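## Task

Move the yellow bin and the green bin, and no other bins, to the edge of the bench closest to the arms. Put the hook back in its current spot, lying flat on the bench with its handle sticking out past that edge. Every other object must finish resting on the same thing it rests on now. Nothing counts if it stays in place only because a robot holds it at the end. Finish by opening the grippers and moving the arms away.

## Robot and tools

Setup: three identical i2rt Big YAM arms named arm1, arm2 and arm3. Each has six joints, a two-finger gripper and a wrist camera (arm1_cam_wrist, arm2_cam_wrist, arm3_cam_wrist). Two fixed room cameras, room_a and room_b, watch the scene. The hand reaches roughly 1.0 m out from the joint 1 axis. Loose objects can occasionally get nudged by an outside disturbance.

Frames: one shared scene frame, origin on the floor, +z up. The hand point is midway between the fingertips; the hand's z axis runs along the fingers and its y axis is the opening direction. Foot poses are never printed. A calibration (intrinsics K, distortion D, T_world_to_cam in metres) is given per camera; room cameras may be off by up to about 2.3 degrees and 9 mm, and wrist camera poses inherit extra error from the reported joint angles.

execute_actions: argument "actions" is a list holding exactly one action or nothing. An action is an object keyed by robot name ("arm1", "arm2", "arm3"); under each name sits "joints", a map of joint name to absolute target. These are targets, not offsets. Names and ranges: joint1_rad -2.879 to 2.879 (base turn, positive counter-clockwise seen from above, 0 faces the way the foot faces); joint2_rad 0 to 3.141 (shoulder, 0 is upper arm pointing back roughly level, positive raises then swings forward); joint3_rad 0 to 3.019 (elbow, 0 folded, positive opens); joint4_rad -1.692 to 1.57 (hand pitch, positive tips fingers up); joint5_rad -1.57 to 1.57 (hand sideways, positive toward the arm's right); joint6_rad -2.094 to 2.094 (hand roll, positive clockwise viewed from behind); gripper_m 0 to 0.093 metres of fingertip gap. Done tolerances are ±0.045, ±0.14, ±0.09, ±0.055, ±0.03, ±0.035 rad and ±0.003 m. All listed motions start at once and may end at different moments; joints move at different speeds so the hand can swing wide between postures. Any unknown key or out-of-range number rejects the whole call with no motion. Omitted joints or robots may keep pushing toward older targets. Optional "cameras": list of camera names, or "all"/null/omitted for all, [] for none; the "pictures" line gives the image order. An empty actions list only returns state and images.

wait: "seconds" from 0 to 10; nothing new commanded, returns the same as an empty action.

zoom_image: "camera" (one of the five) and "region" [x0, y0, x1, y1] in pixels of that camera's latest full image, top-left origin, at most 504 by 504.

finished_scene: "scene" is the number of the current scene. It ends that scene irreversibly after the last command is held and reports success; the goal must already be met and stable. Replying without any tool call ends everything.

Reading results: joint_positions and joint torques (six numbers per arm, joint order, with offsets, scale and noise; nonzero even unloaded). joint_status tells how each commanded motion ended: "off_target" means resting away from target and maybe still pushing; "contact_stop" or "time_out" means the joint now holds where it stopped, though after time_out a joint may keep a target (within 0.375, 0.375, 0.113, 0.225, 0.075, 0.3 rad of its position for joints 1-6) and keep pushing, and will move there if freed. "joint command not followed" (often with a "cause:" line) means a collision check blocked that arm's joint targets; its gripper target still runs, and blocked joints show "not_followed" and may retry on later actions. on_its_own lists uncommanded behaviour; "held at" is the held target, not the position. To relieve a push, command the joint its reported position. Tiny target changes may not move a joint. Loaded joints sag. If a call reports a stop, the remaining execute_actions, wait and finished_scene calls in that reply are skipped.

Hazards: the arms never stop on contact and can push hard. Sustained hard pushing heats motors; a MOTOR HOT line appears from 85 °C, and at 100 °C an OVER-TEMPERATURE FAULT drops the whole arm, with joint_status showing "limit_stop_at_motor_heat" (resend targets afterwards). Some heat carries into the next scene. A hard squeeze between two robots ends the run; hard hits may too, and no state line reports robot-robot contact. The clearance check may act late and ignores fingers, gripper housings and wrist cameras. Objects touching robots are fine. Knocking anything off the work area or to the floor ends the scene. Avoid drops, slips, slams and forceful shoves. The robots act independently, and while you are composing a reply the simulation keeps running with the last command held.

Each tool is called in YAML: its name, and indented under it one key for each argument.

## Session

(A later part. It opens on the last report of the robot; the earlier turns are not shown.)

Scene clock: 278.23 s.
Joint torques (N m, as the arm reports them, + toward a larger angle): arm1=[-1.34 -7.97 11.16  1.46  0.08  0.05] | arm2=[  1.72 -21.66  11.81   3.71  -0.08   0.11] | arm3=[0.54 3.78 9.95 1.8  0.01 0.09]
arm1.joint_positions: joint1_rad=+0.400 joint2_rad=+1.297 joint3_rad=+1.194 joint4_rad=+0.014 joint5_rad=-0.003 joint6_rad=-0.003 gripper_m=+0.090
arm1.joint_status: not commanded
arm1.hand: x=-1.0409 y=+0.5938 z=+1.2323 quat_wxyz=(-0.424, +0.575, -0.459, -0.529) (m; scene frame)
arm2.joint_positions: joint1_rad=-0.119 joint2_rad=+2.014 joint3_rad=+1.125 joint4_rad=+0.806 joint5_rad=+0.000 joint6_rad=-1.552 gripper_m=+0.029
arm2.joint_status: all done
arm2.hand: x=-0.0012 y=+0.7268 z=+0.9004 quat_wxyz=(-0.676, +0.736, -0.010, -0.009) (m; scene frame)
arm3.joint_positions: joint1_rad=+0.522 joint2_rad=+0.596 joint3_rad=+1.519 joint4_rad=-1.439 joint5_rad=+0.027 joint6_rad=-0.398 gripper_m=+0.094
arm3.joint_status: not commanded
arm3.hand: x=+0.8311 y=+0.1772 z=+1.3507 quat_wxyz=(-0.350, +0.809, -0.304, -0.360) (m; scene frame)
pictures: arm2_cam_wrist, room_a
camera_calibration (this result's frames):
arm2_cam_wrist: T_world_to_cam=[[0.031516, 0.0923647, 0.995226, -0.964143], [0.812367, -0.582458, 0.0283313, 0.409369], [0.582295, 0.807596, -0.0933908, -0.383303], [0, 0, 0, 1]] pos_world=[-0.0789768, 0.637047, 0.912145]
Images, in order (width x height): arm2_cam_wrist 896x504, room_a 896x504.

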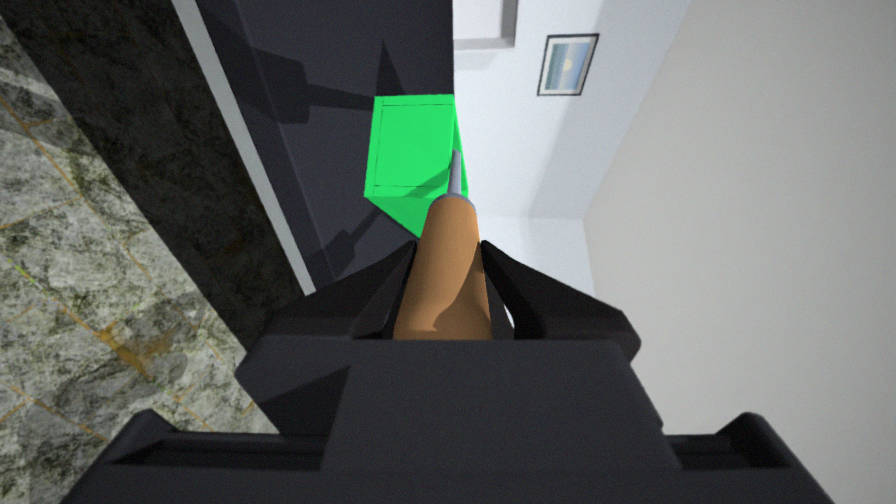

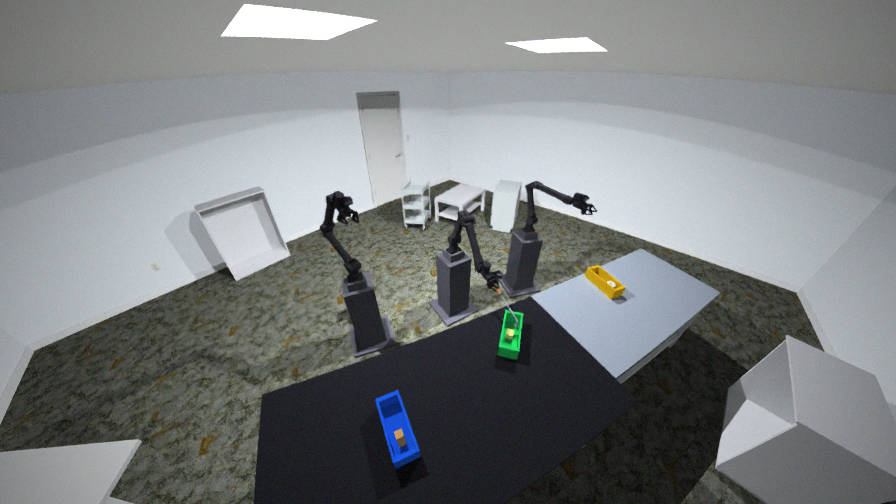

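execute_actions:
  actions:
    - {"arm2":{"joints":{"joint2_rad":1.845,"joint3_rad":0.92,"joint4_rad":0.95}}}
  cameras: []

execute_actions:
  actions:
    - {"arm2":{"joints":{"joint2_rad":1.75,"joint3_rad":0.78,"joint4_rad":1.0}}}
  cameras: ["arm2_cam_wrist","room_a"]

Scene clock: 283.63 s.
Joint torques (N m, as the arm reports them, + toward a larger angle): arm1=[-1.4  -7.99 11.18  1.47  0.08  0.05] | arm2=[  1.85 -18.69   7.61   4.41  -0.16   0.1 ] | arm3=[0.45 3.8  9.93 1.79 0.01 0.1 ]
arm1.joint_positions: joint1_rad=+0.400 joint2_rad=+1.297 joint3_rad=+1.194 joint4_rad=+0.014 joint5_rad=-0.003 joint6_rad=-0.003 gripper_m=+0.090
arm1.joint_status: not commanded
arm1.hand: x=-1.0409 y=+0.5938 z=+1.2323 quat_wxyz=(-0.424, +0.575, -0.459, -0.529) (m; scene frame)
arm2.joint_positions: joint1_rad=-0.119 joint2_rad=+1.866 joint3_rad=+0.897 joint4_rad=+0.912 joint5_rad=+0.003 joint6_rad=-1.552 gripper_m=+0.029
arm2.joint_status: all done
arm2.hand: x=-0.0007 y=+0.6543 z=+0.9180 quat_wxyz=(-0.686, +0.728, -0.011, -0.009) (m; scene frame)
arm3.joint_positions: joint1_rad=+0.522 joint2_rad=+0.596 joint3_rad=+1.519 joint4_rad=-1.439 joint5_rad=+0.027 joint6_rad=-0.398 gripper_m=+0.094
arm3.joint_status: not commanded
arm3.hand: x=+0.8311 y=+0.1772 z=+1.3507 quat_wxyz=(-0.350, +0.809, -0.304, -0.360) (m; scene frame)
pictures: none
No camera images: the call's "cameras" was empty. Leave "cameras" out to get every camera's image.

Scene clock: 284.50 s.
Joint torques (N m, as the arm reports them, + toward a larger angle): arm1=[-1.39 -8.03 11.17  1.52  0.08  0.05] | arm2=[  1.46 -17.59   7.19   4.93  -0.15   0.1 ] | arm3=[0.47 3.81 9.93 1.8  0.01 0.1 ]
arm1.joint_positions: joint1_rad=+0.400 joint2_rad=+1.297 joint3_rad=+1.194 joint4_rad=+0.014 joint5_rad=-0.003 joint6_rad=-0.003 gripper_m=+0.090
arm1.joint_status: not commanded
arm1.hand: x=-1.0409 y=+0.5938 z=+1.2323 quat_wxyz=(-0.424, +0.575, -0.459, -0.529) (m; scene frame)
arm2.joint_positions: joint1_rad=-0.119 joint2_rad=+1.783 joint3_rad=+0.758 joint4_rad=+0.950 joint5_rad=+0.002 joint6_rad=-1.552 gripper_m=+0.029
arm2.joint_status: all done
arm2.hand: x=-0.0008 y=+0.6069 z=+0.9159 quat_wxyz=(-0.680, +0.733, -0.011, -0.009) (m; scene frame)
arm3.joint_positions: joint1_rad=+0.522 joint2_rad=+0.596 joint3_rad=+1.519 joint4_rad=-1.439 joint5_rad=+0.027 joint6_rad=-0.398 gripper_m=+0.094
arm3.joint_status: not commanded
arm3.hand: x=+0.8311 y=+0.1772 z=+1.3507 quat_wxyz=(-0.350, +0.809, -0.304, -0.360) (m; scene frame)
pictures: arm2_cam_wrist, room_a
camera_calibration (this result's frames):
arm2_cam_wrist: T_world_to_cam=[[0.031535, 0.0835838, 0.996002, -0.963859], [0.811209, -0.58429, 0.0233491, 0.344463], [0.583906, 0.807229, -0.0862295, -0.291675], [0, 0, 0, 1]] pos_world=[-0.078725, 0.517278, 0.926811]
Images, in order (width x height): arm2_cam_wrist 896x504, room_a 896x504.

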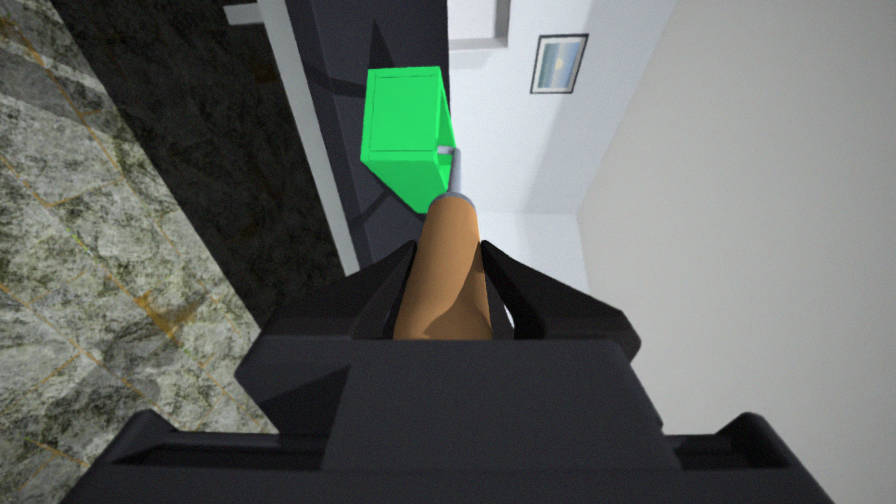

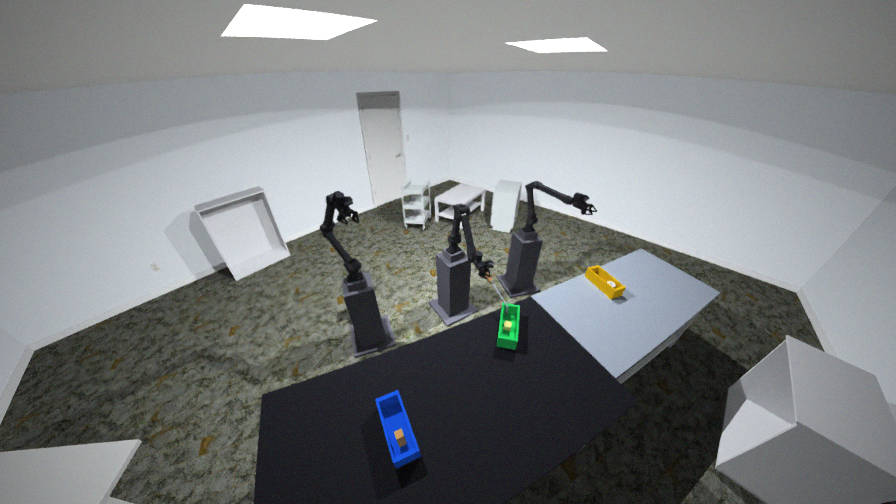

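execute_actions:
  actions:
    - {"arm2":{"joints":{"joint2_rad":1.65,"joint3_rad":0.62,"joint4_rad":1.06}}}
  cameras: ["arm2_cam_wrist","room_a"]

Scene clock: 294.37 s.
Joint torques (N m, as the arm reports them, + toward a larger angle): arm1=[-1.33 -8.02 11.17  1.47  0.07  0.05] | arm2=[  1.69 -14.64   6.77   4.83  -0.12   0.11] | arm3=[0.54 3.85 9.95 1.78 0.   0.1 ]
arm1.joint_positions: joint1_rad=+0.400 joint2_rad=+1.297 joint3_rad=+1.194 joint4_rad=+0.014 joint5_rad=-0.003 joint6_rad=-0.003 gripper_m=+0.090
arm1.joint_status: not commanded
arm1.hand: x=-1.0409 y=+0.5938 z=+1.2323 quat_wxyz=(-0.424, +0.575, -0.459, -0.529) (m; scene frame)
arm2.joint_positions: joint1_rad=-0.119 joint2_rad=+1.675 joint3_rad=+0.599 joint4_rad=+1.012 joint5_rad=+0.002 joint6_rad=-1.551 gripper_m=+0.029
arm2.joint_status: all done
arm2.hand: x=-0.0008 y=+0.5510 z=+0.9224 quat_wxyz=(-0.683, +0.730, -0.011, -0.009) (m; scene frame)
arm3.joint_positions: joint1_rad=+0.522 joint2_rad=+0.596 joint3_rad=+1.519 joint4_rad=-1.439 joint5_rad=+0.027 joint6_rad=-0.398 gripper_m=+0.094
arm3.joint_status: not commanded
arm3.hand: x=+0.8311 y=+0.1772 z=+1.3507 quat_wxyz=(-0.350, +0.809, -0.304, -0.360) (m; scene frame)
pictures: arm2_cam_wrist, room_a
camera_calibration (this result's frames):
arm2_cam_wrist: T_world_to_cam=[[0.0319147, 0.0733345, 0.996797, -0.960729], [0.811594, -0.583976, 0.0169781, 0.317405], [0.58335, 0.808452, -0.0781552, -0.254033], [0, 0, 0, 1]] pos_world=[-0.0787521, 0.461185, 0.932409]
Images, in order (width x height): arm2_cam_wrist 896x504, room_a 896x504.

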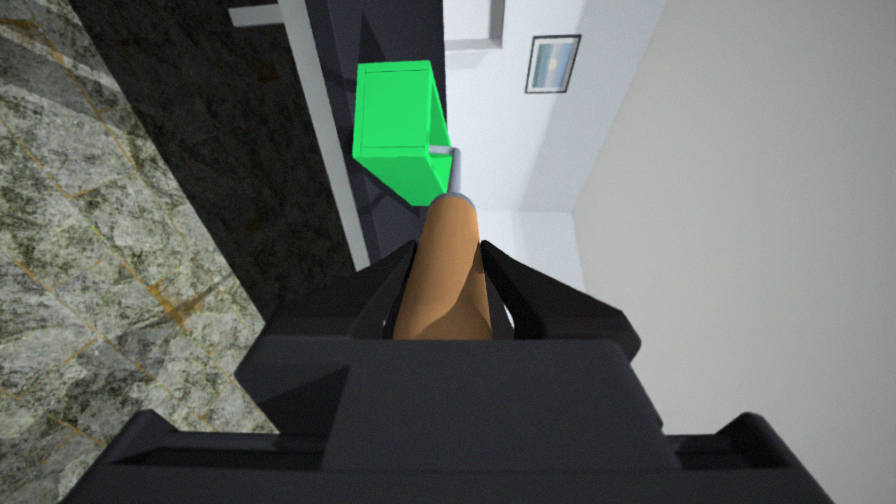

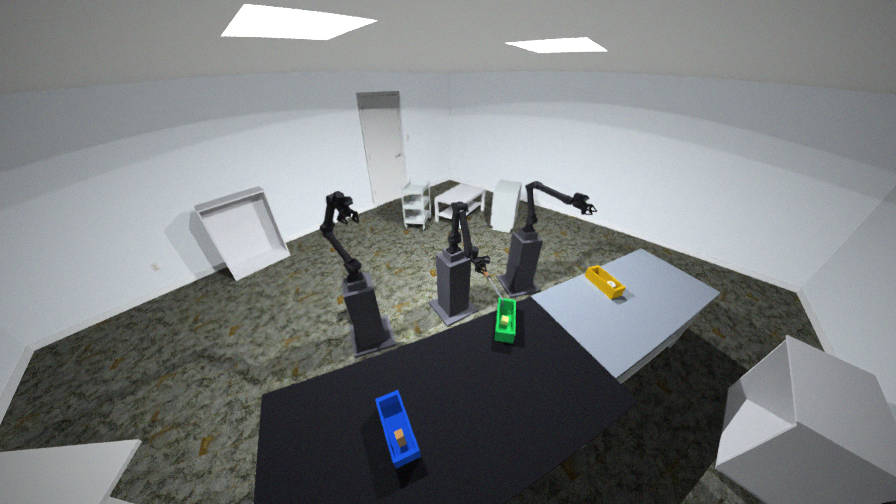

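Good. Unhook.

execute_actions:
  actions:
    - {"arm2":{"joints":{"joint3_rad":0.9,"joint4_rad":1.15}}}
  cameras: []

execute_actions:
  actions:
    - {"arm2":{"joints":{"joint1_rad":0.449,"joint5_rad":0.208}}}
  cameras: []

execute_actions:
  actions:
    - {"arm2":{"joints":{"joint2_rad":2.33,"joint3_rad":1.77,"joint4_rad":0.62}}}
  cameras: []

execute_actions:
  actions:
    - {"arm2":{"joints":{"joint2_rad":2.46,"joint3_rad":1.80,"joint4_rad":0.72,"joint6_rad":0}}}
  cameras: ["arm2_cam_wrist","room_a"]

Scene clock: 303.10 s.
Joint torques (N m, as the arm reports them, + toward a larger angle): arm1=[-1.37 -7.98 11.14  1.43  0.08  0.06] | arm2=[  1.6  -16.48   9.93   4.02  -0.1    0.09] | arm3=[0.52 3.78 9.97 1.79 0.01 0.1 ]
arm1.joint_positions: joint1_rad=+0.400 joint2_rad=+1.297 joint3_rad=+1.194 joint4_rad=+0.014 joint5_rad=-0.003 joint6_rad=-0.003 gripper_m=+0.090
arm1.joint_status: not commanded
arm1.hand: x=-1.0409 y=+0.5938 z=+1.2323 quat_wxyz=(-0.424, +0.575, -0.459, -0.529) (m; scene frame)
arm2.joint_positions: joint1_rad=-0.119 joint2_rad=+1.671 joint3_rad=+0.857 joint4_rad=+1.115 joint5_rad=+0.002 joint6_rad=-1.551 gripper_m=+0.028
arm2.joint_status: all done
arm2.hand: x=+0.0005 y=+0.6200 z=+1.0698 quat_wxyz=(-0.805, +0.594, -0.010, -0.010) (m; scene frame)
arm3.joint_positions: joint1_rad=+0.522 joint2_rad=+0.596 joint3_rad=+1.519 joint4_rad=-1.439 joint5_rad=+0.027 joint6_rad=-0.398 gripper_m=+0.094
arm3.joint_status: not commanded
arm3.hand: x=+0.8311 y=+0.1772 z=+1.3507 quat_wxyz=(-0.350, +0.809, -0.304, -0.360) (m; scene frame)
pictures: none
No camera images: the call's "cameras" was empty. Leave "cameras" out to get every camera's image.

Scene clock: 304.57 s.
Joint torques (N m, as the arm reports them, + toward a larger angle): arm1=[-1.2  -7.93 11.17  1.51  0.08  0.05] | arm2=[  1.44 -16.42   9.99   4.05  -0.17   0.09] | arm3=[0.51 3.8  9.95 1.8  0.01 0.1 ]
arm1.joint_positions: joint1_rad=+0.400 joint2_rad=+1.297 joint3_rad=+1.194 joint4_rad=+0.014 joint5_rad=-0.003 joint6_rad=-0.003 gripper_m=+0.090
arm1.joint_status: not commanded
arm1.hand: x=-1.0409 y=+0.5938 z=+1.2323 quat_wxyz=(-0.424, +0.575, -0.459, -0.529) (m; scene frame)
arm2.joint_positions: joint1_rad=+0.449 joint2_rad=+1.671 joint3_rad=+0.857 joint4_rad=+1.115 joint5_rad=+0.211 joint6_rad=-1.550 gripper_m=+0.028
arm2.joint_status: all done
arm2.hand: x=-0.3038 y=+0.5385 z=+1.0713 quat_wxyz=(-0.784, +0.591, +0.074, -0.175) (m; scene frame)
arm3.joint_positions: joint1_rad=+0.522 joint2_rad=+0.596 joint3_rad=+1.519 joint4_rad=-1.439 joint5_rad=+0.027 joint6_rad=-0.398 gripper_m=+0.094
arm3.joint_status: not commanded
arm3.hand: x=+0.8311 y=+0.1772 z=+1.3507 quat_wxyz=(-0.350, +0.809, -0.304, -0.360) (m; scene frame)
pictures: none
No camera images: the call's "cameras" was empty. Leave "cameras" out to get every camera's image.

Scene clock: 306.00 s.
Joint torques (N m, as the arm reports them, + toward a larger angle): arm1=[-1.35 -8.1  11.18  1.44  0.08  0.05] | arm2=[  1.76 -26.84  13.68   3.29   0.03   0.12] | arm3=[0.51 3.85 9.94 1.8  0.01 0.1 ]
arm1.joint_positions: joint1_rad=+0.400 joint2_rad=+1.297 joint3_rad=+1.194 joint4_rad=+0.014 joint5_rad=-0.003 joint6_rad=-0.003 gripper_m=+0.090
arm1.joint_status: not commanded
arm1.hand: x=-1.0409 y=+0.5938 z=+1.2323 quat_wxyz=(-0.424, +0.575, -0.459, -0.529) (m; scene frame)
arm2.joint_positions: joint1_rad=+0.449 joint2_rad=+2.344 joint3_rad=+1.688 joint4_rad=+0.604 joint5_rad=+0.206 joint6_rad=-1.553 gripper_m=+0.029
arm2.joint_status: all done
arm2.hand: x=-0.4453 y=+0.7559 z=+0.8862 quat_wxyz=(-0.677, +0.714, +0.125, -0.129) (m; scene frame)
arm3.joint_positions: joint1_rad=+0.522 joint2_rad=+0.596 joint3_rad=+1.519 joint4_rad=-1.439 joint5_rad=+0.027 joint6_rad=-0.398 gripper_m=+0.094
arm3.joint_status: not commanded
arm3.hand: x=+0.8311 y=+0.1772 z=+1.3507 quat_wxyz=(-0.350, +0.809, -0.304, -0.360) (m; scene frame)
pictures: none
No camera images: the call's "cameras" was empty. Leave "cameras" out to get every camera's image.

Scene clock: 308.13 s.
Joint torques (N m, as the arm reports them, + toward a larger angle): arm1=[-1.27 -7.9  11.18  1.45  0.07  0.04] | arm2=[  1.86 -26.07  10.82   2.87  -0.33   0.09] | arm3=[0.44 3.84 9.96 1.81 0.01 0.09]
arm1.joint_positions: joint1_rad=+0.400 joint2_rad=+1.297 joint3_rad=+1.194 joint4_rad=+0.014 joint5_rad=-0.003 joint6_rad=-0.003 gripper_m=+0.090
arm1.joint_status: not commanded
arm1.hand: x=-1.0409 y=+0.5938 z=+1.2323 quat_wxyz=(-0.424, +0.575, -0.459, -0.529) (m; scene frame)
arm2.joint_positions: joint1_rad=+0.448 joint2_rad=+2.458 joint3_rad=+1.756 joint4_rad=+0.712 joint5_rad=+0.215 joint6_rad=-0.011 gripper_m=+0.029
arm2.joint_status: all done
arm2.hand: x=-0.4498 y=+0.7677 z=+0.8503 quat_wxyz=(-0.407, +0.577, -0.403, -0.583) (m; scene frame)
arm3.joint_positions: joint1_rad=+0.522 joint2_rad=+0.596 joint3_rad=+1.519 joint4_rad=-1.439 joint5_rad=+0.027 joint6_rad=-0.398 gripper_m=+0.094
arm3.joint_status: not commanded
arm3.hand: x=+0.8311 y=+0.1772 z=+1.3507 quat_wxyz=(-0.350, +0.809, -0.304, -0.360) (m; scene frame)
pictures: arm2_cam_wrist, room_a
camera_calibration (this result's frames):
arm2_cam_wrist: T_world_to_cam=[[0.936232, 0.351368, -0.00320957, 0.153187], [0.199253, -0.538396, -0.818797, 1.20975], [-0.289427, 0.765944, -0.574075, -0.111196], [0, 0, 0, 1]] pos_world=[-0.416649, 0.68267, 0.927197]
Images, in order (width x height): arm2_cam_wrist 896x504, room_a 896x504.

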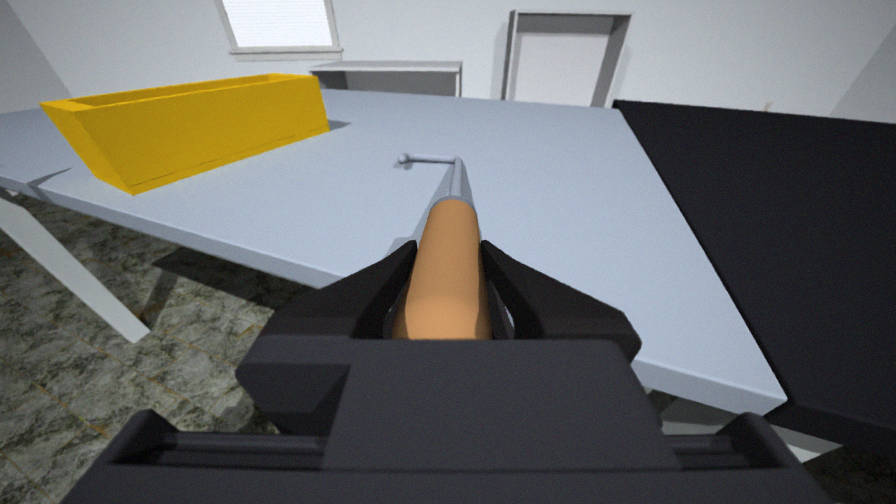

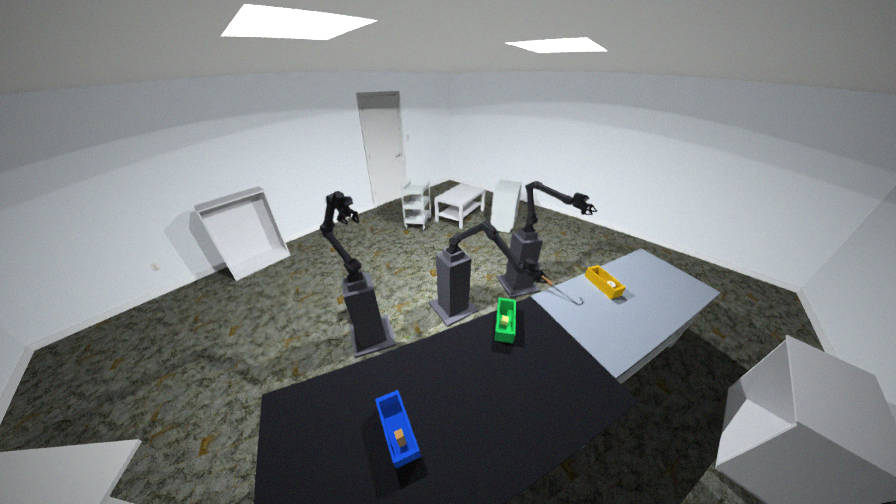

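execute_actions:
  actions:
    - {"arm2":{"joints":{"joint2_rad":2.53,"joint4_rad":0.78}}}
  cameras: []

execute_actions:
  actions:
    - {"arm2":{"joints":{"gripper_m":0.09}}}
  cameras: []

execute_actions:
  actions:
    - {"arm2":{"joints":{"joint2_rad":2.25,"joint4_rad":0.55}}}
  cameras: []

execute_actions:
  actions:
    - {"arm2":{"joints":{"joint1_rad":-0.3,"joint2_rad":1.0,"joint3_rad":1.0,"joint4_rad":0,"joint5_rad":0}}}
  cameras: []

execute_actions:
  actions:
    - {"arm1":{"joints":{"joint1_rad":-0.535,"joint5_rad":-1.10,"joint2_rad":2.45,"joint3_rad":2.255,"joint4_rad":0.3}}}
  cameras: ["arm1_cam_wrist","room_a"]

Scene clock: 316.23 s.
Joint torques (N m, as the arm reports them, + toward a larger angle): arm1=[-1.43 -7.91 11.18  1.46  0.07  0.04] | arm2=[  1.83 -25.86  10.39   3.06  -0.24   0.12] | arm3=[0.49 3.81 9.95 1.79 0.01 0.1 ]
arm1.joint_positions: joint1_rad=+0.400 joint2_rad=+1.297 joint3_rad=+1.194 joint4_rad=+0.014 joint5_rad=-0.003 joint6_rad=-0.003 gripper_m=+0.090
arm1.joint_status: not commanded
arm1.hand: x=-1.0409 y=+0.5938 z=+1.2323 quat_wxyz=(-0.424, +0.575, -0.459, -0.529) (m; scene frame)
arm2.joint_positions: joint1_rad=+0.448 joint2_rad=+2.526 joint3_rad=+1.756 joint4_rad=+0.768 joint5_rad=+0.213 joint6_rad=-0.010 gripper_m=+0.029
arm2.joint_status: all done
arm2.hand: x=-0.4475 y=+0.7628 z=+0.8049 quat_wxyz=(-0.405, +0.581, -0.404, -0.579) (m; scene frame)
arm3.joint_positions: joint1_rad=+0.522 joint2_rad=+0.596 joint3_rad=+1.519 joint4_rad=-1.439 joint5_rad=+0.027 joint6_rad=-0.398 gripper_m=+0.094
arm3.joint_status: not commanded
arm3.hand: x=+0.8311 y=+0.1772 z=+1.3507 quat_wxyz=(-0.350, +0.809, -0.304, -0.360) (m; scene frame)
pictures: none
No camera images: the call's "cameras" was empty. Leave "cameras" out to get every camera's image.

Scene clock: 316.93 s.
Joint torques (N m, as the arm reports them, + toward a larger angle): arm1=[-1.29 -8.02 11.15  1.47  0.07  0.06] | arm2=[  1.76 -25.95  10.35   3.09  -0.14   0.07] | arm3=[0.5  3.8  9.95 1.8  0.01 0.1 ]
arm1.joint_positions: joint1_rad=+0.400 joint2_rad=+1.297 joint3_rad=+1.194 joint4_rad=+0.014 joint5_rad=-0.003 joint6_rad=-0.003 gripper_m=+0.090
arm1.joint_status: not commanded
arm1.hand: x=-1.0409 y=+0.5938 z=+1.2323 quat_wxyz=(-0.424, +0.575, -0.459, -0.529) (m; scene frame)
arm2.joint_positions: joint1_rad=+0.448 joint2_rad=+2.526 joint3_rad=+1.756 joint4_rad=+0.768 joint5_rad=+0.211 joint6_rad=-0.008 gripper_m=+0.090
arm2.joint_status: all done
arm2.hand: x=-0.4481 y=+0.7628 z=+0.8053 quat_wxyz=(-0.403, +0.581, -0.404, -0.581) (m; scene frame)
arm3.joint_positions: joint1_rad=+0.522 joint2_rad=+0.596 joint3_rad=+1.519 joint4_rad=-1.439 joint5_rad=+0.027 joint6_rad=-0.398 gripper_m=+0.094
arm3.joint_status: not commanded
arm3.hand: x=+0.8311 y=+0.1772 z=+1.3507 quat_wxyz=(-0.350, +0.809, -0.304, -0.360) (m; scene frame)
pictures: none
No camera images: the call's "cameras" was empty. Leave "cameras" out to get every camera's image.

Scene clock: 318.50 s.
Joint torques (N m, as the arm reports them, + toward a larger angle): arm1=[-1.33 -8.05 11.22  1.5   0.07  0.05] | arm2=[  1.89 -24.7    9.59   2.16  -0.14   0.08] | arm3=[0.52 3.82 9.95 1.81 0.01 0.09]
arm1.joint_positions: joint1_rad=+0.400 joint2_rad=+1.297 joint3_rad=+1.194 joint4_rad=+0.014 joint5_rad=-0.003 joint6_rad=-0.003 gripper_m=+0.090
arm1.joint_status: not commanded
arm1.hand: x=-1.0409 y=+0.5938 z=+1.2323 quat_wxyz=(-0.424, +0.575, -0.459, -0.529) (m; scene frame)
arm2.joint_positions: joint1_rad=+0.448 joint2_rad=+2.239 joint3_rad=+1.790 joint4_rad=+0.554 joint5_rad=+0.211 joint6_rad=-0.007 gripper_m=+0.090
arm2.joint_status: all done
arm2.hand: x=-0.4504 y=+0.7699 z=+1.0231 quat_wxyz=(-0.417, +0.545, -0.389, -0.615) (m; scene frame)
arm3.joint_positions: joint1_rad=+0.522 joint2_rad=+0.596 joint3_rad=+1.519 joint4_rad=-1.439 joint5_rad=+0.027 joint6_rad=-0.398 gripper_m=+0.094
arm3.joint_status: not commanded
arm3.hand: x=+0.8311 y=+0.1772 z=+1.3507 quat_wxyz=(-0.350, +0.809, -0.304, -0.360) (m; scene frame)
pictures: none
No camera images: the call's "cameras" was empty. Leave "cameras" out to get every camera's image.

Scene clock: 320.37 s.
Joint torques (N m, as the arm reports them, + toward a larger angle): arm1=[-1.36 -8.15 11.15  1.51  0.07  0.06] | arm2=[ 2.09 -6.36  9.41  2.16 -0.13  0.03] | arm3=[0.46 3.75 9.93 1.79 0.01 0.09]
arm1.joint_positions: joint1_rad=+0.400 joint2_rad=+1.297 joint3_rad=+1.194 joint4_rad=+0.014 joint5_rad=-0.003 joint6_rad=-0.003 gripper_m=+0.090
arm1.joint_status: not commanded
arm1.hand: x=-1.0409 y=+0.5938 z=+1.2323 quat_wxyz=(-0.424, +0.575, -0.459, -0.529) (m; scene frame)
arm2.joint_positions: joint1_rad=-0.307 joint2_rad=+0.991 joint3_rad=+1.005 joint4_rad=+0.006 joint5_rad=+0.002 joint6_rad=-0.004 gripper_m=+0.090
arm2.joint_status: all done
arm2.hand: x=+0.0953 y=+0.4859 z=+1.2689 quat_wxyz=(-0.549, +0.445, -0.541, -0.455) (m; scene frame)
arm3.joint_positions: joint1_rad=+0.522 joint2_rad=+0.596 joint3_rad=+1.519 joint4_rad=-1.439 joint5_rad=+0.027 joint6_rad=-0.398 gripper_m=+0.094
arm3.joint_status: not commanded
arm3.hand: x=+0.8311 y=+0.1772 z=+1.3507 quat_wxyz=(-0.350, +0.809, -0.304, -0.360) (m; scene frame)
pictures: none
No camera images: the call's "cameras" was empty. Leave "cameras" out to get every camera's image.

Scene clock: 322.53 s.
Joint torques (N m, as the arm reports them, + toward a larger angle): arm1=[ -1.73 -21.58  13.97   2.49  -0.13   0.05] | arm2=[ 2.25 -6.17  9.49  2.2  -0.14  0.06] | arm3=[0.43 3.85 9.94 1.81 0.01 0.1 ]
arm1.joint_positions: joint1_rad=-0.528 joint2_rad=+2.458 joint3_rad=+2.211 joint4_rad=+0.282 joint5_rad=-1.097 joint6_rad=-0.003 gripper_m=+0.090
arm1.joint_status: all done
arm1.hand: x=-0.4507 y=+0.7679 z=+1.0081 quat_wxyz=(-0.409, +0.586, -0.380, -0.587) (m; scene frame)
arm2.joint_positions: joint1_rad=-0.307 joint2_rad=+0.991 joint3_rad=+1.005 joint4_rad=+0.006 joint5_rad=+0.002 joint6_rad=-0.004 gripper_m=+0.090
arm2.joint_status: not commanded
arm2.hand: x=+0.0953 y=+0.4859 z=+1.2689 quat_wxyz=(-0.549, +0.445, -0.541, -0.455) (m; scene frame)
arm3.joint_positions: joint1_rad=+0.522 joint2_rad=+0.596 joint3_rad=+1.519 joint4_rad=-1.439 joint5_rad=+0.027 joint6_rad=-0.398 gripper_m=+0.094
arm3.joint_status: not commanded
arm3.hand: x=+0.8311 y=+0.1772 z=+1.3507 quat_wxyz=(-0.350, +0.809, -0.304, -0.360) (m; scene frame)
pictures: arm1_cam_wrist, room_a
camera_calibration (this result's frames):
arm1_cam_wrist: T_world_to_cam=[[0.921816, 0.385348, 0.041991, 0.0775148], [0.255211, -0.521808, -0.813992, 1.33715], [-0.291759, 0.761067, -0.579356, -0.0103013], [0, 0, 0, 1]] pos_world=[-0.415717, 0.675708, 1.07921]
Images, in order (width x height): arm1_cam_wrist 896x504, room_a 896x504.

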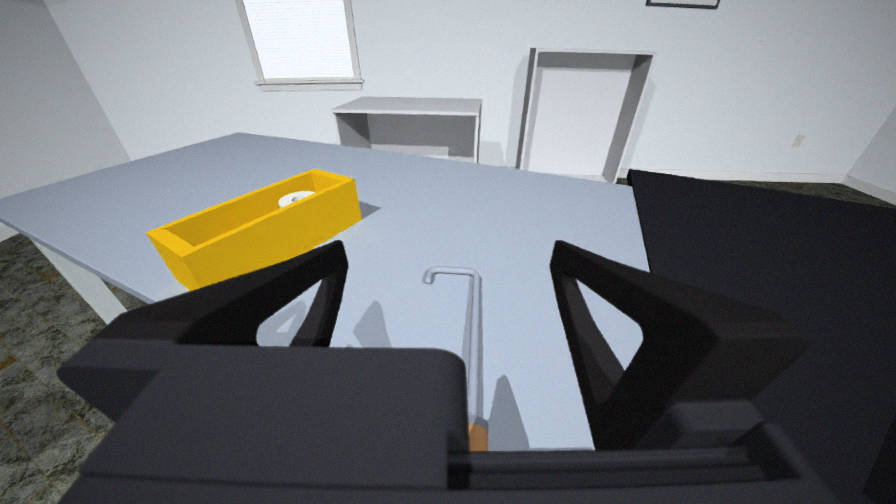

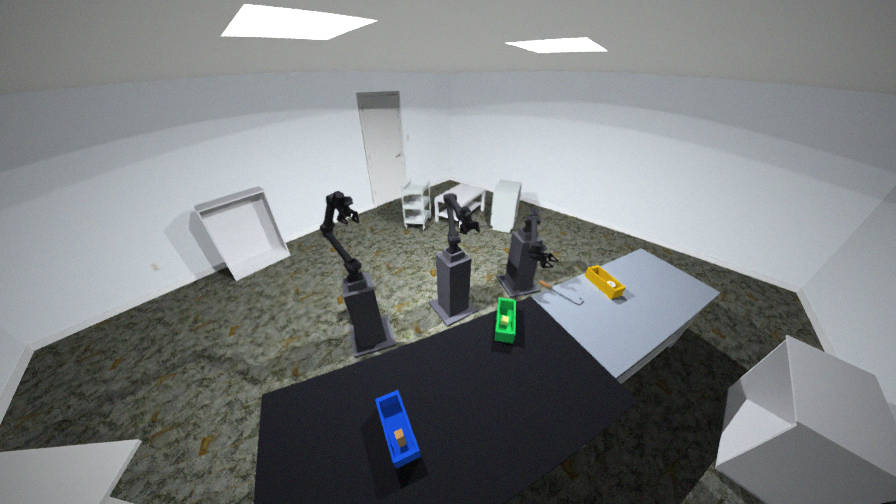

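execute_actions:
  actions:
    - {"arm1":{"joints":{"joint1_rad":-0.56,"joint5_rad":-1.12,"joint2_rad":2.715,"joint3_rad":2.27,"joint4_rad":0.54}}}
  cameras: ["arm1_cam_wrist"]

Scene clock: 328.17 s.
Joint torques (N m, as the arm reports them, + toward a larger angle): arm1=[ -1.07 -21.76  11.85   2.6   -0.14   0.05] | arm2=[ 2.12 -6.29  9.42  2.15 -0.14  0.03] | arm3=[0.53 3.9  9.94 1.81 0.01 0.09]
arm1.joint_positions: joint1_rad=-0.560 joint2_rad=+2.720 joint3_rad=+2.240 joint4_rad=+0.519 joint5_rad=-1.117 joint6_rad=-0.003 gripper_m=+0.090
arm1.joint_status: all done
arm1.hand: x=-0.4271 y=+0.7573 z=+0.8329 quat_wxyz=(-0.414, +0.585, -0.381, -0.584) (m; scene frame)
arm2.joint_positions: joint1_rad=-0.307 joint2_rad=+0.991 joint3_rad=+1.005 joint4_rad=+0.006 joint5_rad=+0.002 joint6_rad=-0.004 gripper_m=+0.090
arm2.joint_status: not commanded
arm2.hand: x=+0.0953 y=+0.4859 z=+1.2689 quat_wxyz=(-0.549, +0.445, -0.541, -0.455) (m; scene frame)
arm3.joint_positions: joint1_rad=+0.522 joint2_rad=+0.596 joint3_rad=+1.519 joint4_rad=-1.439 joint5_rad=+0.027 joint6_rad=-0.398 gripper_m=+0.094
arm3.joint_status: not commanded
arm3.hand: x=+0.8311 y=+0.1772 z=+1.3507 quat_wxyz=(-0.350, +0.809, -0.304, -0.360) (m; scene frame)
pictures: arm1_cam_wrist
camera_calibration (this result's frames):
arm1_cam_wrist: T_world_to_cam=[[0.926008, 0.374567, 0.0470057, 0.0729865], [0.252467, -0.521901, -0.814789, 1.18249], [-0.28066, 0.766368, -0.57785, -0.0973923], [0, 0, 0, 1]] pos_world=[-0.39346, 0.664443, 0.903772]
Images, in order (width x height): arm1_cam_wrist 896x504.

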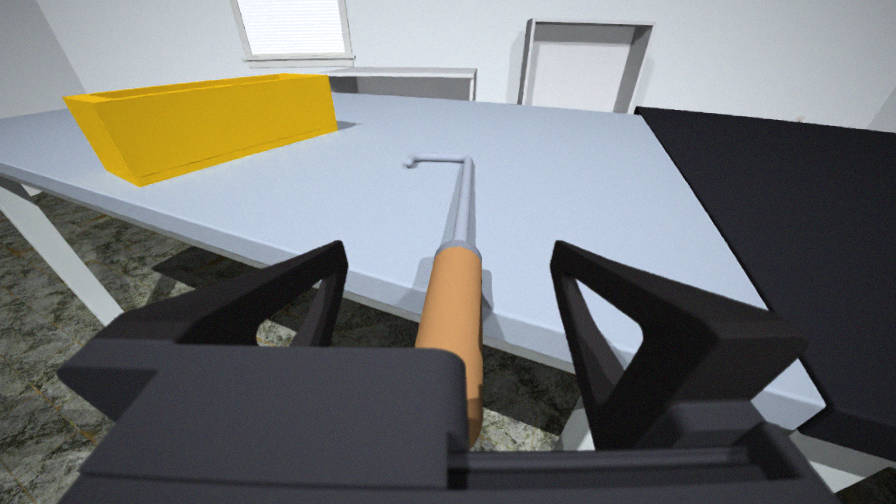

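execute_actions:
  actions:
    - {"arm1":{"joints":{"joint2_rad":2.752,"joint4_rad":0.55}}}
  cameras: []

execute_actions:
  actions:
    - {"arm1":{"joints":{"gripper_m":0.0}}}
  cameras: []

execute_actions:
  actions:
    - {"arm1":{"joints":{"joint2_rad":2.66}}}
  cameras: []

execute_actions:
  actions:
    - {"arm1":{"joints":{"joint6_rad":-1.55}}}
  cameras: []

execute_actions:
  actions:
    - {"arm1":{"joints":{"joint2_rad":2.3,"joint4_rad":0.3}}}
  cameras: ["arm1_cam_wrist","room_a"]

Scene clock: 335.30 s.
Joint torques (N m, as the arm reports them, + toward a larger angle): arm1=[ -1.32 -21.02  11.77   2.71  -0.14   0.06] | arm2=[ 2.07 -6.21  9.36  2.19 -0.14  0.03] | arm3=[0.44 3.76 9.93 1.79 0.02 0.09]
arm1.joint_positions: joint1_rad=-0.560 joint2_rad=+2.745 joint3_rad=+2.240 joint4_rad=+0.527 joint5_rad=-1.117 joint6_rad=-0.003 gripper_m=+0.090
arm1.joint_status: all done
arm1.hand: x=-0.4287 y=+0.7558 z=+0.8121 quat_wxyz=(-0.408, +0.584, -0.387, -0.585) (m; scene frame)
arm2.joint_positions: joint1_rad=-0.307 joint2_rad=+0.991 joint3_rad=+1.005 joint4_rad=+0.006 joint5_rad=+0.002 joint6_rad=-0.004 gripper_m=+0.090
arm2.joint_status: not commanded
arm2.hand: x=+0.0953 y=+0.4859 z=+1.2689 quat_wxyz=(-0.549, +0.445, -0.541, -0.455) (m; scene frame)
arm3.joint_positions: joint1_rad=+0.522 joint2_rad=+0.596 joint3_rad=+1.519 joint4_rad=-1.439 joint5_rad=+0.027 joint6_rad=-0.398 gripper_m=+0.094
arm3.joint_status: not commanded
arm3.hand: x=+0.8311 y=+0.1772 z=+1.3507 quat_wxyz=(-0.350, +0.809, -0.304, -0.360) (m; scene frame)
pictures: none
No camera images: the call's "cameras" was empty. Leave "cameras" out to get every camera's image.

Scene clock: 336.00 s.
Joint torques (N m, as the arm reports them, + toward a larger angle): arm1=[ -1.14 -20.91  11.77   2.69  -0.2    0.03] | arm2=[ 2.18 -6.17  9.44  2.17 -0.13  0.03] | arm3=[0.49 3.84 9.94 1.78 0.01 0.1 ]
arm1.joint_positions: joint1_rad=-0.560 joint2_rad=+2.745 joint3_rad=+2.240 joint4_rad=+0.528 joint5_rad=-1.116 joint6_rad=-0.003 gripper_m=+0.028
arm1.joint_status: gripper_m off_target (ended at +0.028, target +0.000)
arm1.hand: x=-0.4283 y=+0.7557 z=+0.8122 quat_wxyz=(-0.409, +0.583, -0.388, -0.585) (m; scene frame)
arm2.joint_positions: joint1_rad=-0.307 joint2_rad=+0.991 joint3_rad=+1.005 joint4_rad=+0.006 joint5_rad=+0.002 joint6_rad=-0.004 gripper_m=+0.090
arm2.joint_status: not commanded
arm2.hand: x=+0.0953 y=+0.4859 z=+1.2689 quat_wxyz=(-0.549, +0.445, -0.541, -0.455) (m; scene frame)
arm3.joint_positions: joint1_rad=+0.522 joint2_rad=+0.596 joint3_rad=+1.519 joint4_rad=-1.439 joint5_rad=+0.027 joint6_rad=-0.398 gripper_m=+0.094
arm3.joint_status: not commanded
arm3.hand: x=+0.8311 y=+0.1772 z=+1.3507 quat_wxyz=(-0.350, +0.809, -0.304, -0.360) (m; scene frame)
pictures: none
No camera images: the call's "cameras" was empty. Leave "cameras" out to get every camera's image.

Scene clock: 336.93 s.
Joint torques (N m, as the arm reports them, + toward a larger angle): arm1=[ -1.27 -24.56  11.98   2.67   0.01   0.04] | arm2=[ 2.17 -6.53  9.45  2.15 -0.13  0.03] | arm3=[0.43 3.77 9.95 1.79 0.01 0.1 ]
arm1.joint_positions: joint1_rad=-0.560 joint2_rad=+2.701 joint3_rad=+2.240 joint4_rad=+0.528 joint5_rad=-1.121 joint6_rad=-0.002 gripper_m=+0.028
arm1.joint_status: all done
arm1.hand: x=-0.4266 y=+0.7576 z=+0.8503 quat_wxyz=(-0.422, +0.586, -0.371, -0.584) (m; scene frame)
arm2.joint_positions: joint1_rad=-0.307 joint2_rad=+0.991 joint3_rad=+1.005 joint4_rad=+0.006 joint5_rad=+0.002 joint6_rad=-0.004 gripper_m=+0.090
arm2.joint_status: not commanded
arm2.hand: x=+0.0953 y=+0.4859 z=+1.2689 quat_wxyz=(-0.549, +0.445, -0.541, -0.455) (m; scene frame)
arm3.joint_positions: joint1_rad=+0.522 joint2_rad=+0.596 joint3_rad=+1.519 joint4_rad=-1.439 joint5_rad=+0.027 joint6_rad=-0.398 gripper_m=+0.094
arm3.joint_status: not commanded
arm3.hand: x=+0.8311 y=+0.1772 z=+1.3507 quat_wxyz=(-0.350, +0.809, -0.304, -0.360) (m; scene frame)
pictures: none
No camera images: the call's "cameras" was empty. Leave "cameras" out to get every camera's image.

Scene clock: 339.10 s.
Joint torques (N m, as the arm reports them, + toward a larger angle): arm1=[ -1.19 -24.48  11.84   2.55   0.07  -0.14] | arm2=[ 2.38 -6.38  9.43  2.15 -0.13  0.03] | arm3=[0.37 3.81 9.94 1.79 0.01 0.09]
arm1.joint_positions: joint1_rad=-0.560 joint2_rad=+2.701 joint3_rad=+2.240 joint4_rad=+0.528 joint5_rad=-1.123 joint6_rad=-1.528 gripper_m=+0.027
arm1.joint_status: all done
arm1.hand: x=-0.4268 y=+0.7575 z=+0.8503 quat_wxyz=(-0.708, +0.680, +0.138, -0.130) (m; scene frame)
arm2.joint_positions: joint1_rad=-0.307 joint2_rad=+0.991 joint3_rad=+1.005 joint4_rad=+0.006 joint5_rad=+0.002 joint6_rad=-0.004 gripper_m=+0.090
arm2.joint_status: not commanded
arm2.hand: x=+0.0953 y=+0.4859 z=+1.2689 quat_wxyz=(-0.549, +0.445, -0.541, -0.455) (m; scene frame)
arm3.joint_positions: joint1_rad=+0.522 joint2_rad=+0.596 joint3_rad=+1.519 joint4_rad=-1.439 joint5_rad=+0.027 joint6_rad=-0.398 gripper_m=+0.094
arm3.joint_status: not commanded
arm3.hand: x=+0.8311 y=+0.1772 z=+1.3507 quat_wxyz=(-0.350, +0.809, -0.304, -0.360) (m; scene frame)
pictures: none
No camera images: the call's "cameras" was empty. Leave "cameras" out to get every camera's image.

Scene clock: 340.93 s.
Joint torques (N m, as the arm reports them, + toward a larger angle): arm1=[ -1.2  -24.77  13.67   2.04   0.2   -0.11] | arm2=[ 2.26 -6.28  9.41  2.19 -0.12  0.04] | arm3=[0.43 3.81 9.96 1.81 0.01 0.1 ]
arm1.joint_positions: joint1_rad=-0.560 joint2_rad=+2.357 joint3_rad=+2.230 joint4_rad=+0.288 joint5_rad=-1.124 joint6_rad=-1.532 gripper_m=+0.027
arm1.joint_status: all done
arm1.hand: x=-0.4399 y=+0.7404 z=+1.1049 quat_wxyz=(-0.727, +0.658, +0.166, -0.103) (m; scene frame)
arm2.joint_positions: joint1_rad=-0.307 joint2_rad=+0.991 joint3_rad=+1.005 joint4_rad=+0.006 joint5_rad=+0.002 joint6_rad=-0.004 gripper_m=+0.090
arm2.joint_status: not commanded
arm2.hand: x=+0.0953 y=+0.4859 z=+1.2689 quat_wxyz=(-0.549, +0.445, -0.541, -0.455) (m; scene frame)
arm3.joint_positions: joint1_rad=+0.522 joint2_rad=+0.596 joint3_rad=+1.519 joint4_rad=-1.439 joint5_rad=+0.027 joint6_rad=-0.398 gripper_m=+0.094
arm3.joint_status: not commanded
arm3.hand: x=+0.8311 y=+0.1772 z=+1.3507 quat_wxyz=(-0.350, +0.809, -0.304, -0.360) (m; scene frame)
pictures: arm1_cam_wrist, room_a
camera_calibration (this result's frames):
arm1_cam_wrist: T_world_to_cam=[[-0.0795574, -0.106186, 0.991159, -1.05123], [0.964496, -0.259392, 0.0496279, 0.562358], [0.251829, 0.959917, 0.123052, -0.614314], [0, 0, 0, 1]] pos_world=[-0.471324, 0.623936, 1.08962]
Images, in order (width x height): arm1_cam_wrist 896x504, room_a 896x504.

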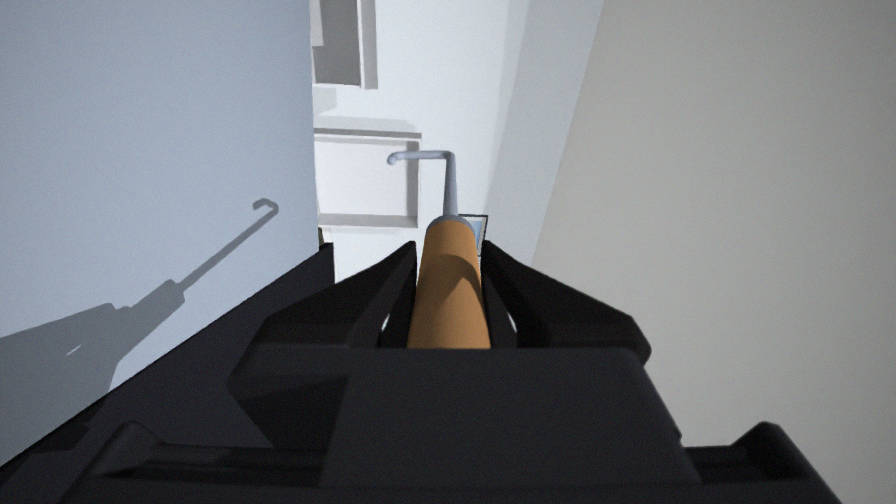

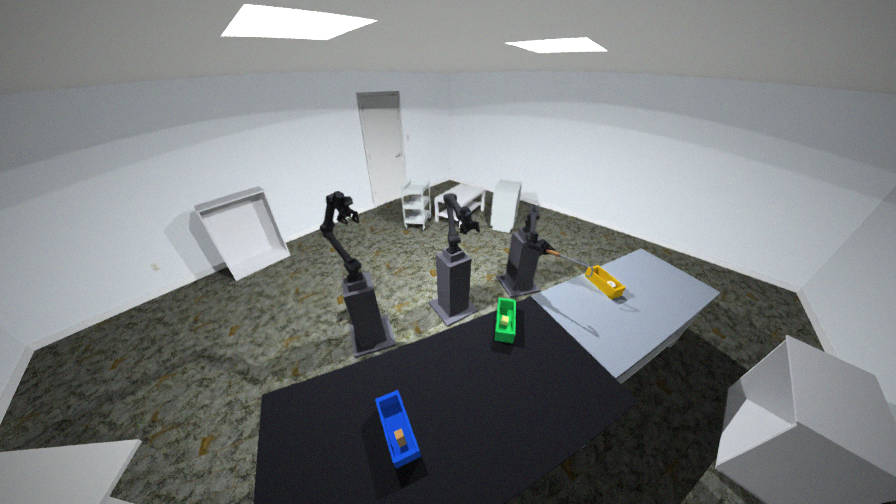

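execute_actions:
  actions:
    - {"arm1":{"joints":{"joint1_rad":0.90,"joint5_rad":0.436,"joint3_rad":2.25}}}
  cameras: []

execute_actions:
  actions:
    - {"arm1":{"joints":{"joint2_rad":2.56,"joint4_rad":0.42}}}
  cameras: []

execute_actions:
  actions:
    - {"arm1":{"joints":{"joint2_rad":2.63,"joint4_rad":0.5,"joint6_rad":0}}}
  cameras: ["arm1_cam_wrist","room_a"]

Scene clock: 348.53 s.
Joint torques (N m, as the arm reports them, + toward a larger angle): arm1=[ -2.   -25.16  13.2    3.04  -0.1   -0.09] | arm2=[ 2.24 -6.34  9.42  2.18 -0.13  0.04] | arm3=[0.47 3.83 9.94 1.77 0.02 0.1 ]
arm1.joint_positions: joint1_rad=+0.906 joint2_rad=+2.359 joint3_rad=+2.220 joint4_rad=+0.277 joint5_rad=+0.437 joint6_rad=-1.532 gripper_m=+0.027
arm1.joint_status: all done
arm1.hand: x=-1.4803 y=+0.7547 z=+1.1110 quat_wxyz=(-0.739, +0.656, +0.061, -0.143) (m; scene frame)
arm2.joint_positions: joint1_rad=-0.307 joint2_rad=+0.991 joint3_rad=+1.005 joint4_rad=+0.006 joint5_rad=+0.002 joint6_rad=-0.004 gripper_m=+0.090
arm2.joint_status: not commanded
arm2.hand: x=+0.0953 y=+0.4859 z=+1.2689 quat_wxyz=(-0.549, +0.445, -0.541, -0.455) (m; scene frame)
arm3.joint_positions: joint1_rad=+0.522 joint2_rad=+0.596 joint3_rad=+1.519 joint4_rad=-1.439 joint5_rad=+0.027 joint6_rad=-0.398 gripper_m=+0.094
arm3.joint_status: not commanded
arm3.hand: x=+0.8311 y=+0.1772 z=+1.3507 quat_wxyz=(-0.350, +0.809, -0.304, -0.360) (m; scene frame)
pictures: none
No camera images: the call's "cameras" was empty. Leave "cameras" out to get every camera's image.

Scene clock: 350.00 s.
Joint torques (N m, as the arm reports them, + toward a larger angle): arm1=[ -1.83 -25.24  13.91   2.88  -0.03   0.08] | arm2=[ 2.15 -6.41  9.44  2.16 -0.12  0.04] | arm3=[0.43 3.83 9.94 1.79 0.01 0.1 ]
arm1.joint_positions: joint1_rad=+0.905 joint2_rad=+2.609 joint3_rad=+2.206 joint4_rad=+0.402 joint5_rad=+0.435 joint6_rad=-1.546 gripper_m=+0.027
arm1.joint_status: all done
arm1.hand: x=-1.4930 y=+0.7719 z=+0.8979 quat_wxyz=(-0.701, +0.698, +0.092, -0.111) (m; scene frame)
arm2.joint_positions: joint1_rad=-0.307 joint2_rad=+0.991 joint3_rad=+1.005 joint4_rad=+0.006 joint5_rad=+0.002 joint6_rad=-0.004 gripper_m=+0.090
arm2.joint_status: not commanded
arm2.hand: x=+0.0953 y=+0.4859 z=+1.2689 quat_wxyz=(-0.549, +0.445, -0.541, -0.455) (m; scene frame)
arm3.joint_positions: joint1_rad=+0.522 joint2_rad=+0.596 joint3_rad=+1.519 joint4_rad=-1.439 joint5_rad=+0.027 joint6_rad=-0.398 gripper_m=+0.094
arm3.joint_status: not commanded
arm3.hand: x=+0.8311 y=+0.1772 z=+1.3507 quat_wxyz=(-0.350, +0.809, -0.304, -0.360) (m; scene frame)
pictures: none
No camera images: the call's "cameras" was empty. Leave "cameras" out to get every camera's image.

Scene clock: 352.13 s.
Joint torques (N m, as the arm reports them, + toward a larger angle): arm1=[ -1.15 -23.49  13.6    3.13  -0.25   0.12] | arm2=[ 2.07 -6.3   9.41  2.2  -0.13  0.05] | arm3=[0.5  3.79 9.94 1.81 0.01 0.09]
arm1.joint_positions: joint1_rad=+0.895 joint2_rad=+2.654 joint3_rad=+2.206 joint4_rad=+0.475 joint5_rad=+0.442 joint6_rad=-0.009 gripper_m=+0.027
arm1.joint_status: all done
arm1.hand: x=-1.4833 y=+0.7769 z=+0.8716 quat_wxyz=(-0.434, +0.553, -0.422, -0.573) (m; scene frame)
arm2.joint_positions: joint1_rad=-0.307 joint2_rad=+0.991 joint3_rad=+1.005 joint4_rad=+0.006 joint5_rad=+0.002 joint6_rad=-0.004 gripper_m=+0.090
arm2.joint_status: not commanded
arm2.hand: x=+0.0953 y=+0.4859 z=+1.2689 quat_wxyz=(-0.549, +0.445, -0.541, -0.455) (m; scene frame)
arm3.joint_positions: joint1_rad=+0.522 joint2_rad=+0.596 joint3_rad=+1.519 joint4_rad=-1.439 joint5_rad=+0.027 joint6_rad=-0.398 gripper_m=+0.094
arm3.joint_status: not commanded
arm3.hand: x=+0.8311 y=+0.1772 z=+1.3507 quat_wxyz=(-0.350, +0.809, -0.304, -0.360) (m; scene frame)
pictures: arm1_cam_wrist, room_a
camera_calibration (this result's frames):
arm1_cam_wrist: T_world_to_cam=[[0.960925, 0.276766, 0.0047888, 1.20646], [0.162218, -0.549032, -0.819908, 1.38262], [-0.224293, 0.788647, -0.572476, -0.324893], [0, 0, 0, 1]] pos_world=[-1.45648, 0.681425, 0.941854]
Images, in order (width x height): arm1_cam_wrist 896x504, room_a 896x504.

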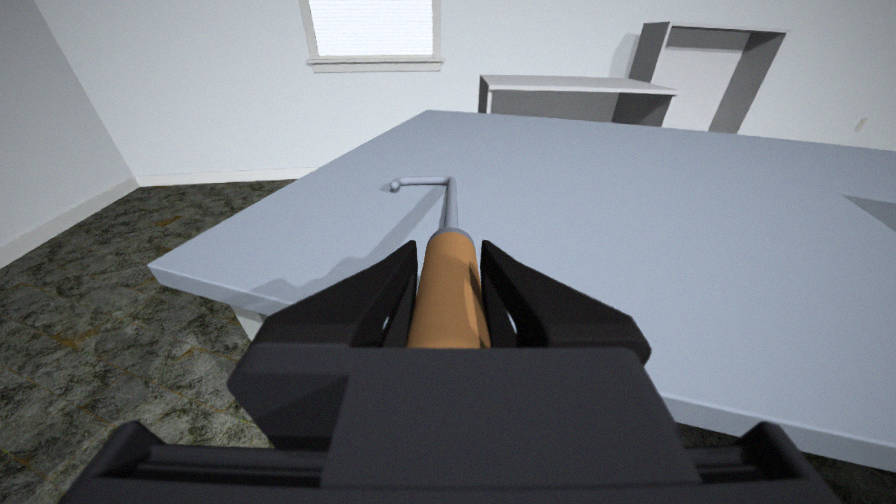

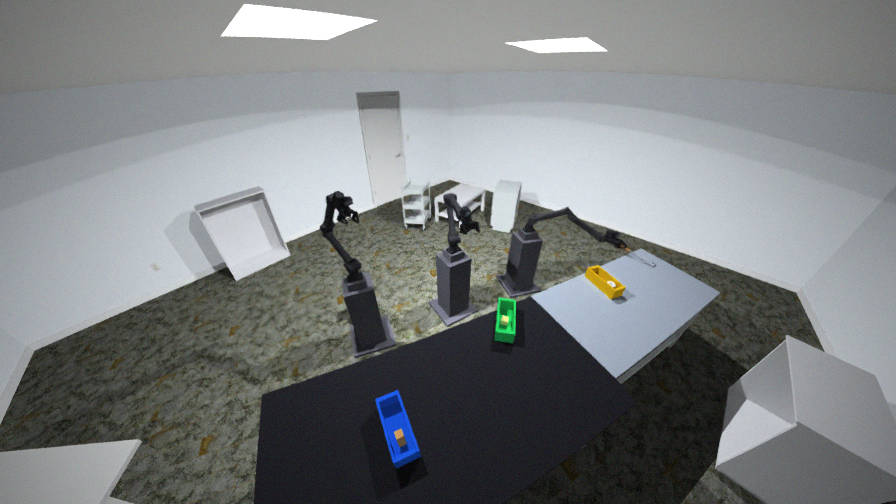

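execute_actions:
  actions:
    - {"arm1":{"joints":{"joint2_rad":2.725,"joint4_rad":0.56}}}
  cameras: ["arm1_cam_wrist"]

Scene clock: 355.33 s.
Joint torques (N m, as the arm reports them, + toward a larger angle): arm1=[ -1.09 -22.13  13.11   2.53  -0.11  -0.01] | arm2=[ 2.25 -6.35  9.42  2.19 -0.13  0.04] | arm3=[0.52 3.83 9.96 1.8  0.01 0.1 ]
arm1.joint_positions: joint1_rad=+0.895 joint2_rad=+2.733 joint3_rad=+2.208 joint4_rad=+0.549 joint5_rad=+0.438 joint6_rad=+0.003 gripper_m=+0.027
arm1.joint_status: all done
arm1.hand: x=-1.4806 y=+0.7730 z=+0.8162 quat_wxyz=(-0.429, +0.552, -0.424, -0.576) (m; scene frame)
arm2.joint_positions: joint1_rad=-0.307 joint2_rad=+0.991 joint3_rad=+1.005 joint4_rad=+0.006 joint5_rad=+0.002 joint6_rad=-0.004 gripper_m=+0.090
arm2.joint_status: not commanded
arm2.hand: x=+0.0953 y=+0.4859 z=+1.2689 quat_wxyz=(-0.549, +0.445, -0.541, -0.455) (m; scene frame)
arm3.joint_positions: joint1_rad=+0.522 joint2_rad=+0.596 joint3_rad=+1.519 joint4_rad=-1.439 joint5_rad=+0.027 joint6_rad=-0.398 gripper_m=+0.094
arm3.joint_status: not commanded
arm3.hand: x=+0.8311 y=+0.1772 z=+1.3507 quat_wxyz=(-0.350, +0.809, -0.304, -0.360) (m; scene frame)
pictures: arm1_cam_wrist
camera_calibration (this result's frames):
arm1_cam_wrist: T_world_to_cam=[[0.959648, 0.281144, -0.00578169, 1.20852], [0.156933, -0.552506, -0.818602, 1.32838], [-0.23334, 0.784663, -0.574332, -0.361655], [0, 0, 0, 1]] pos_world=[-1.45261, 0.677944, 0.886689]
Images, in order (width x height): arm1_cam_wrist 896x504.

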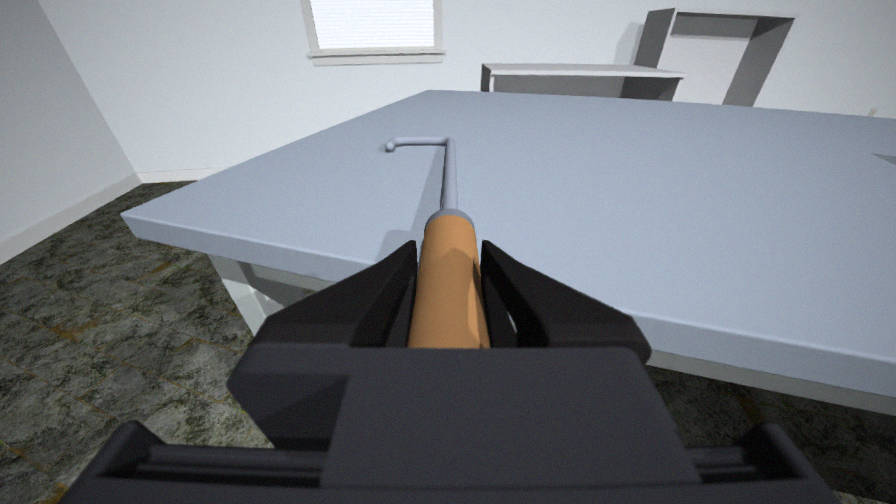

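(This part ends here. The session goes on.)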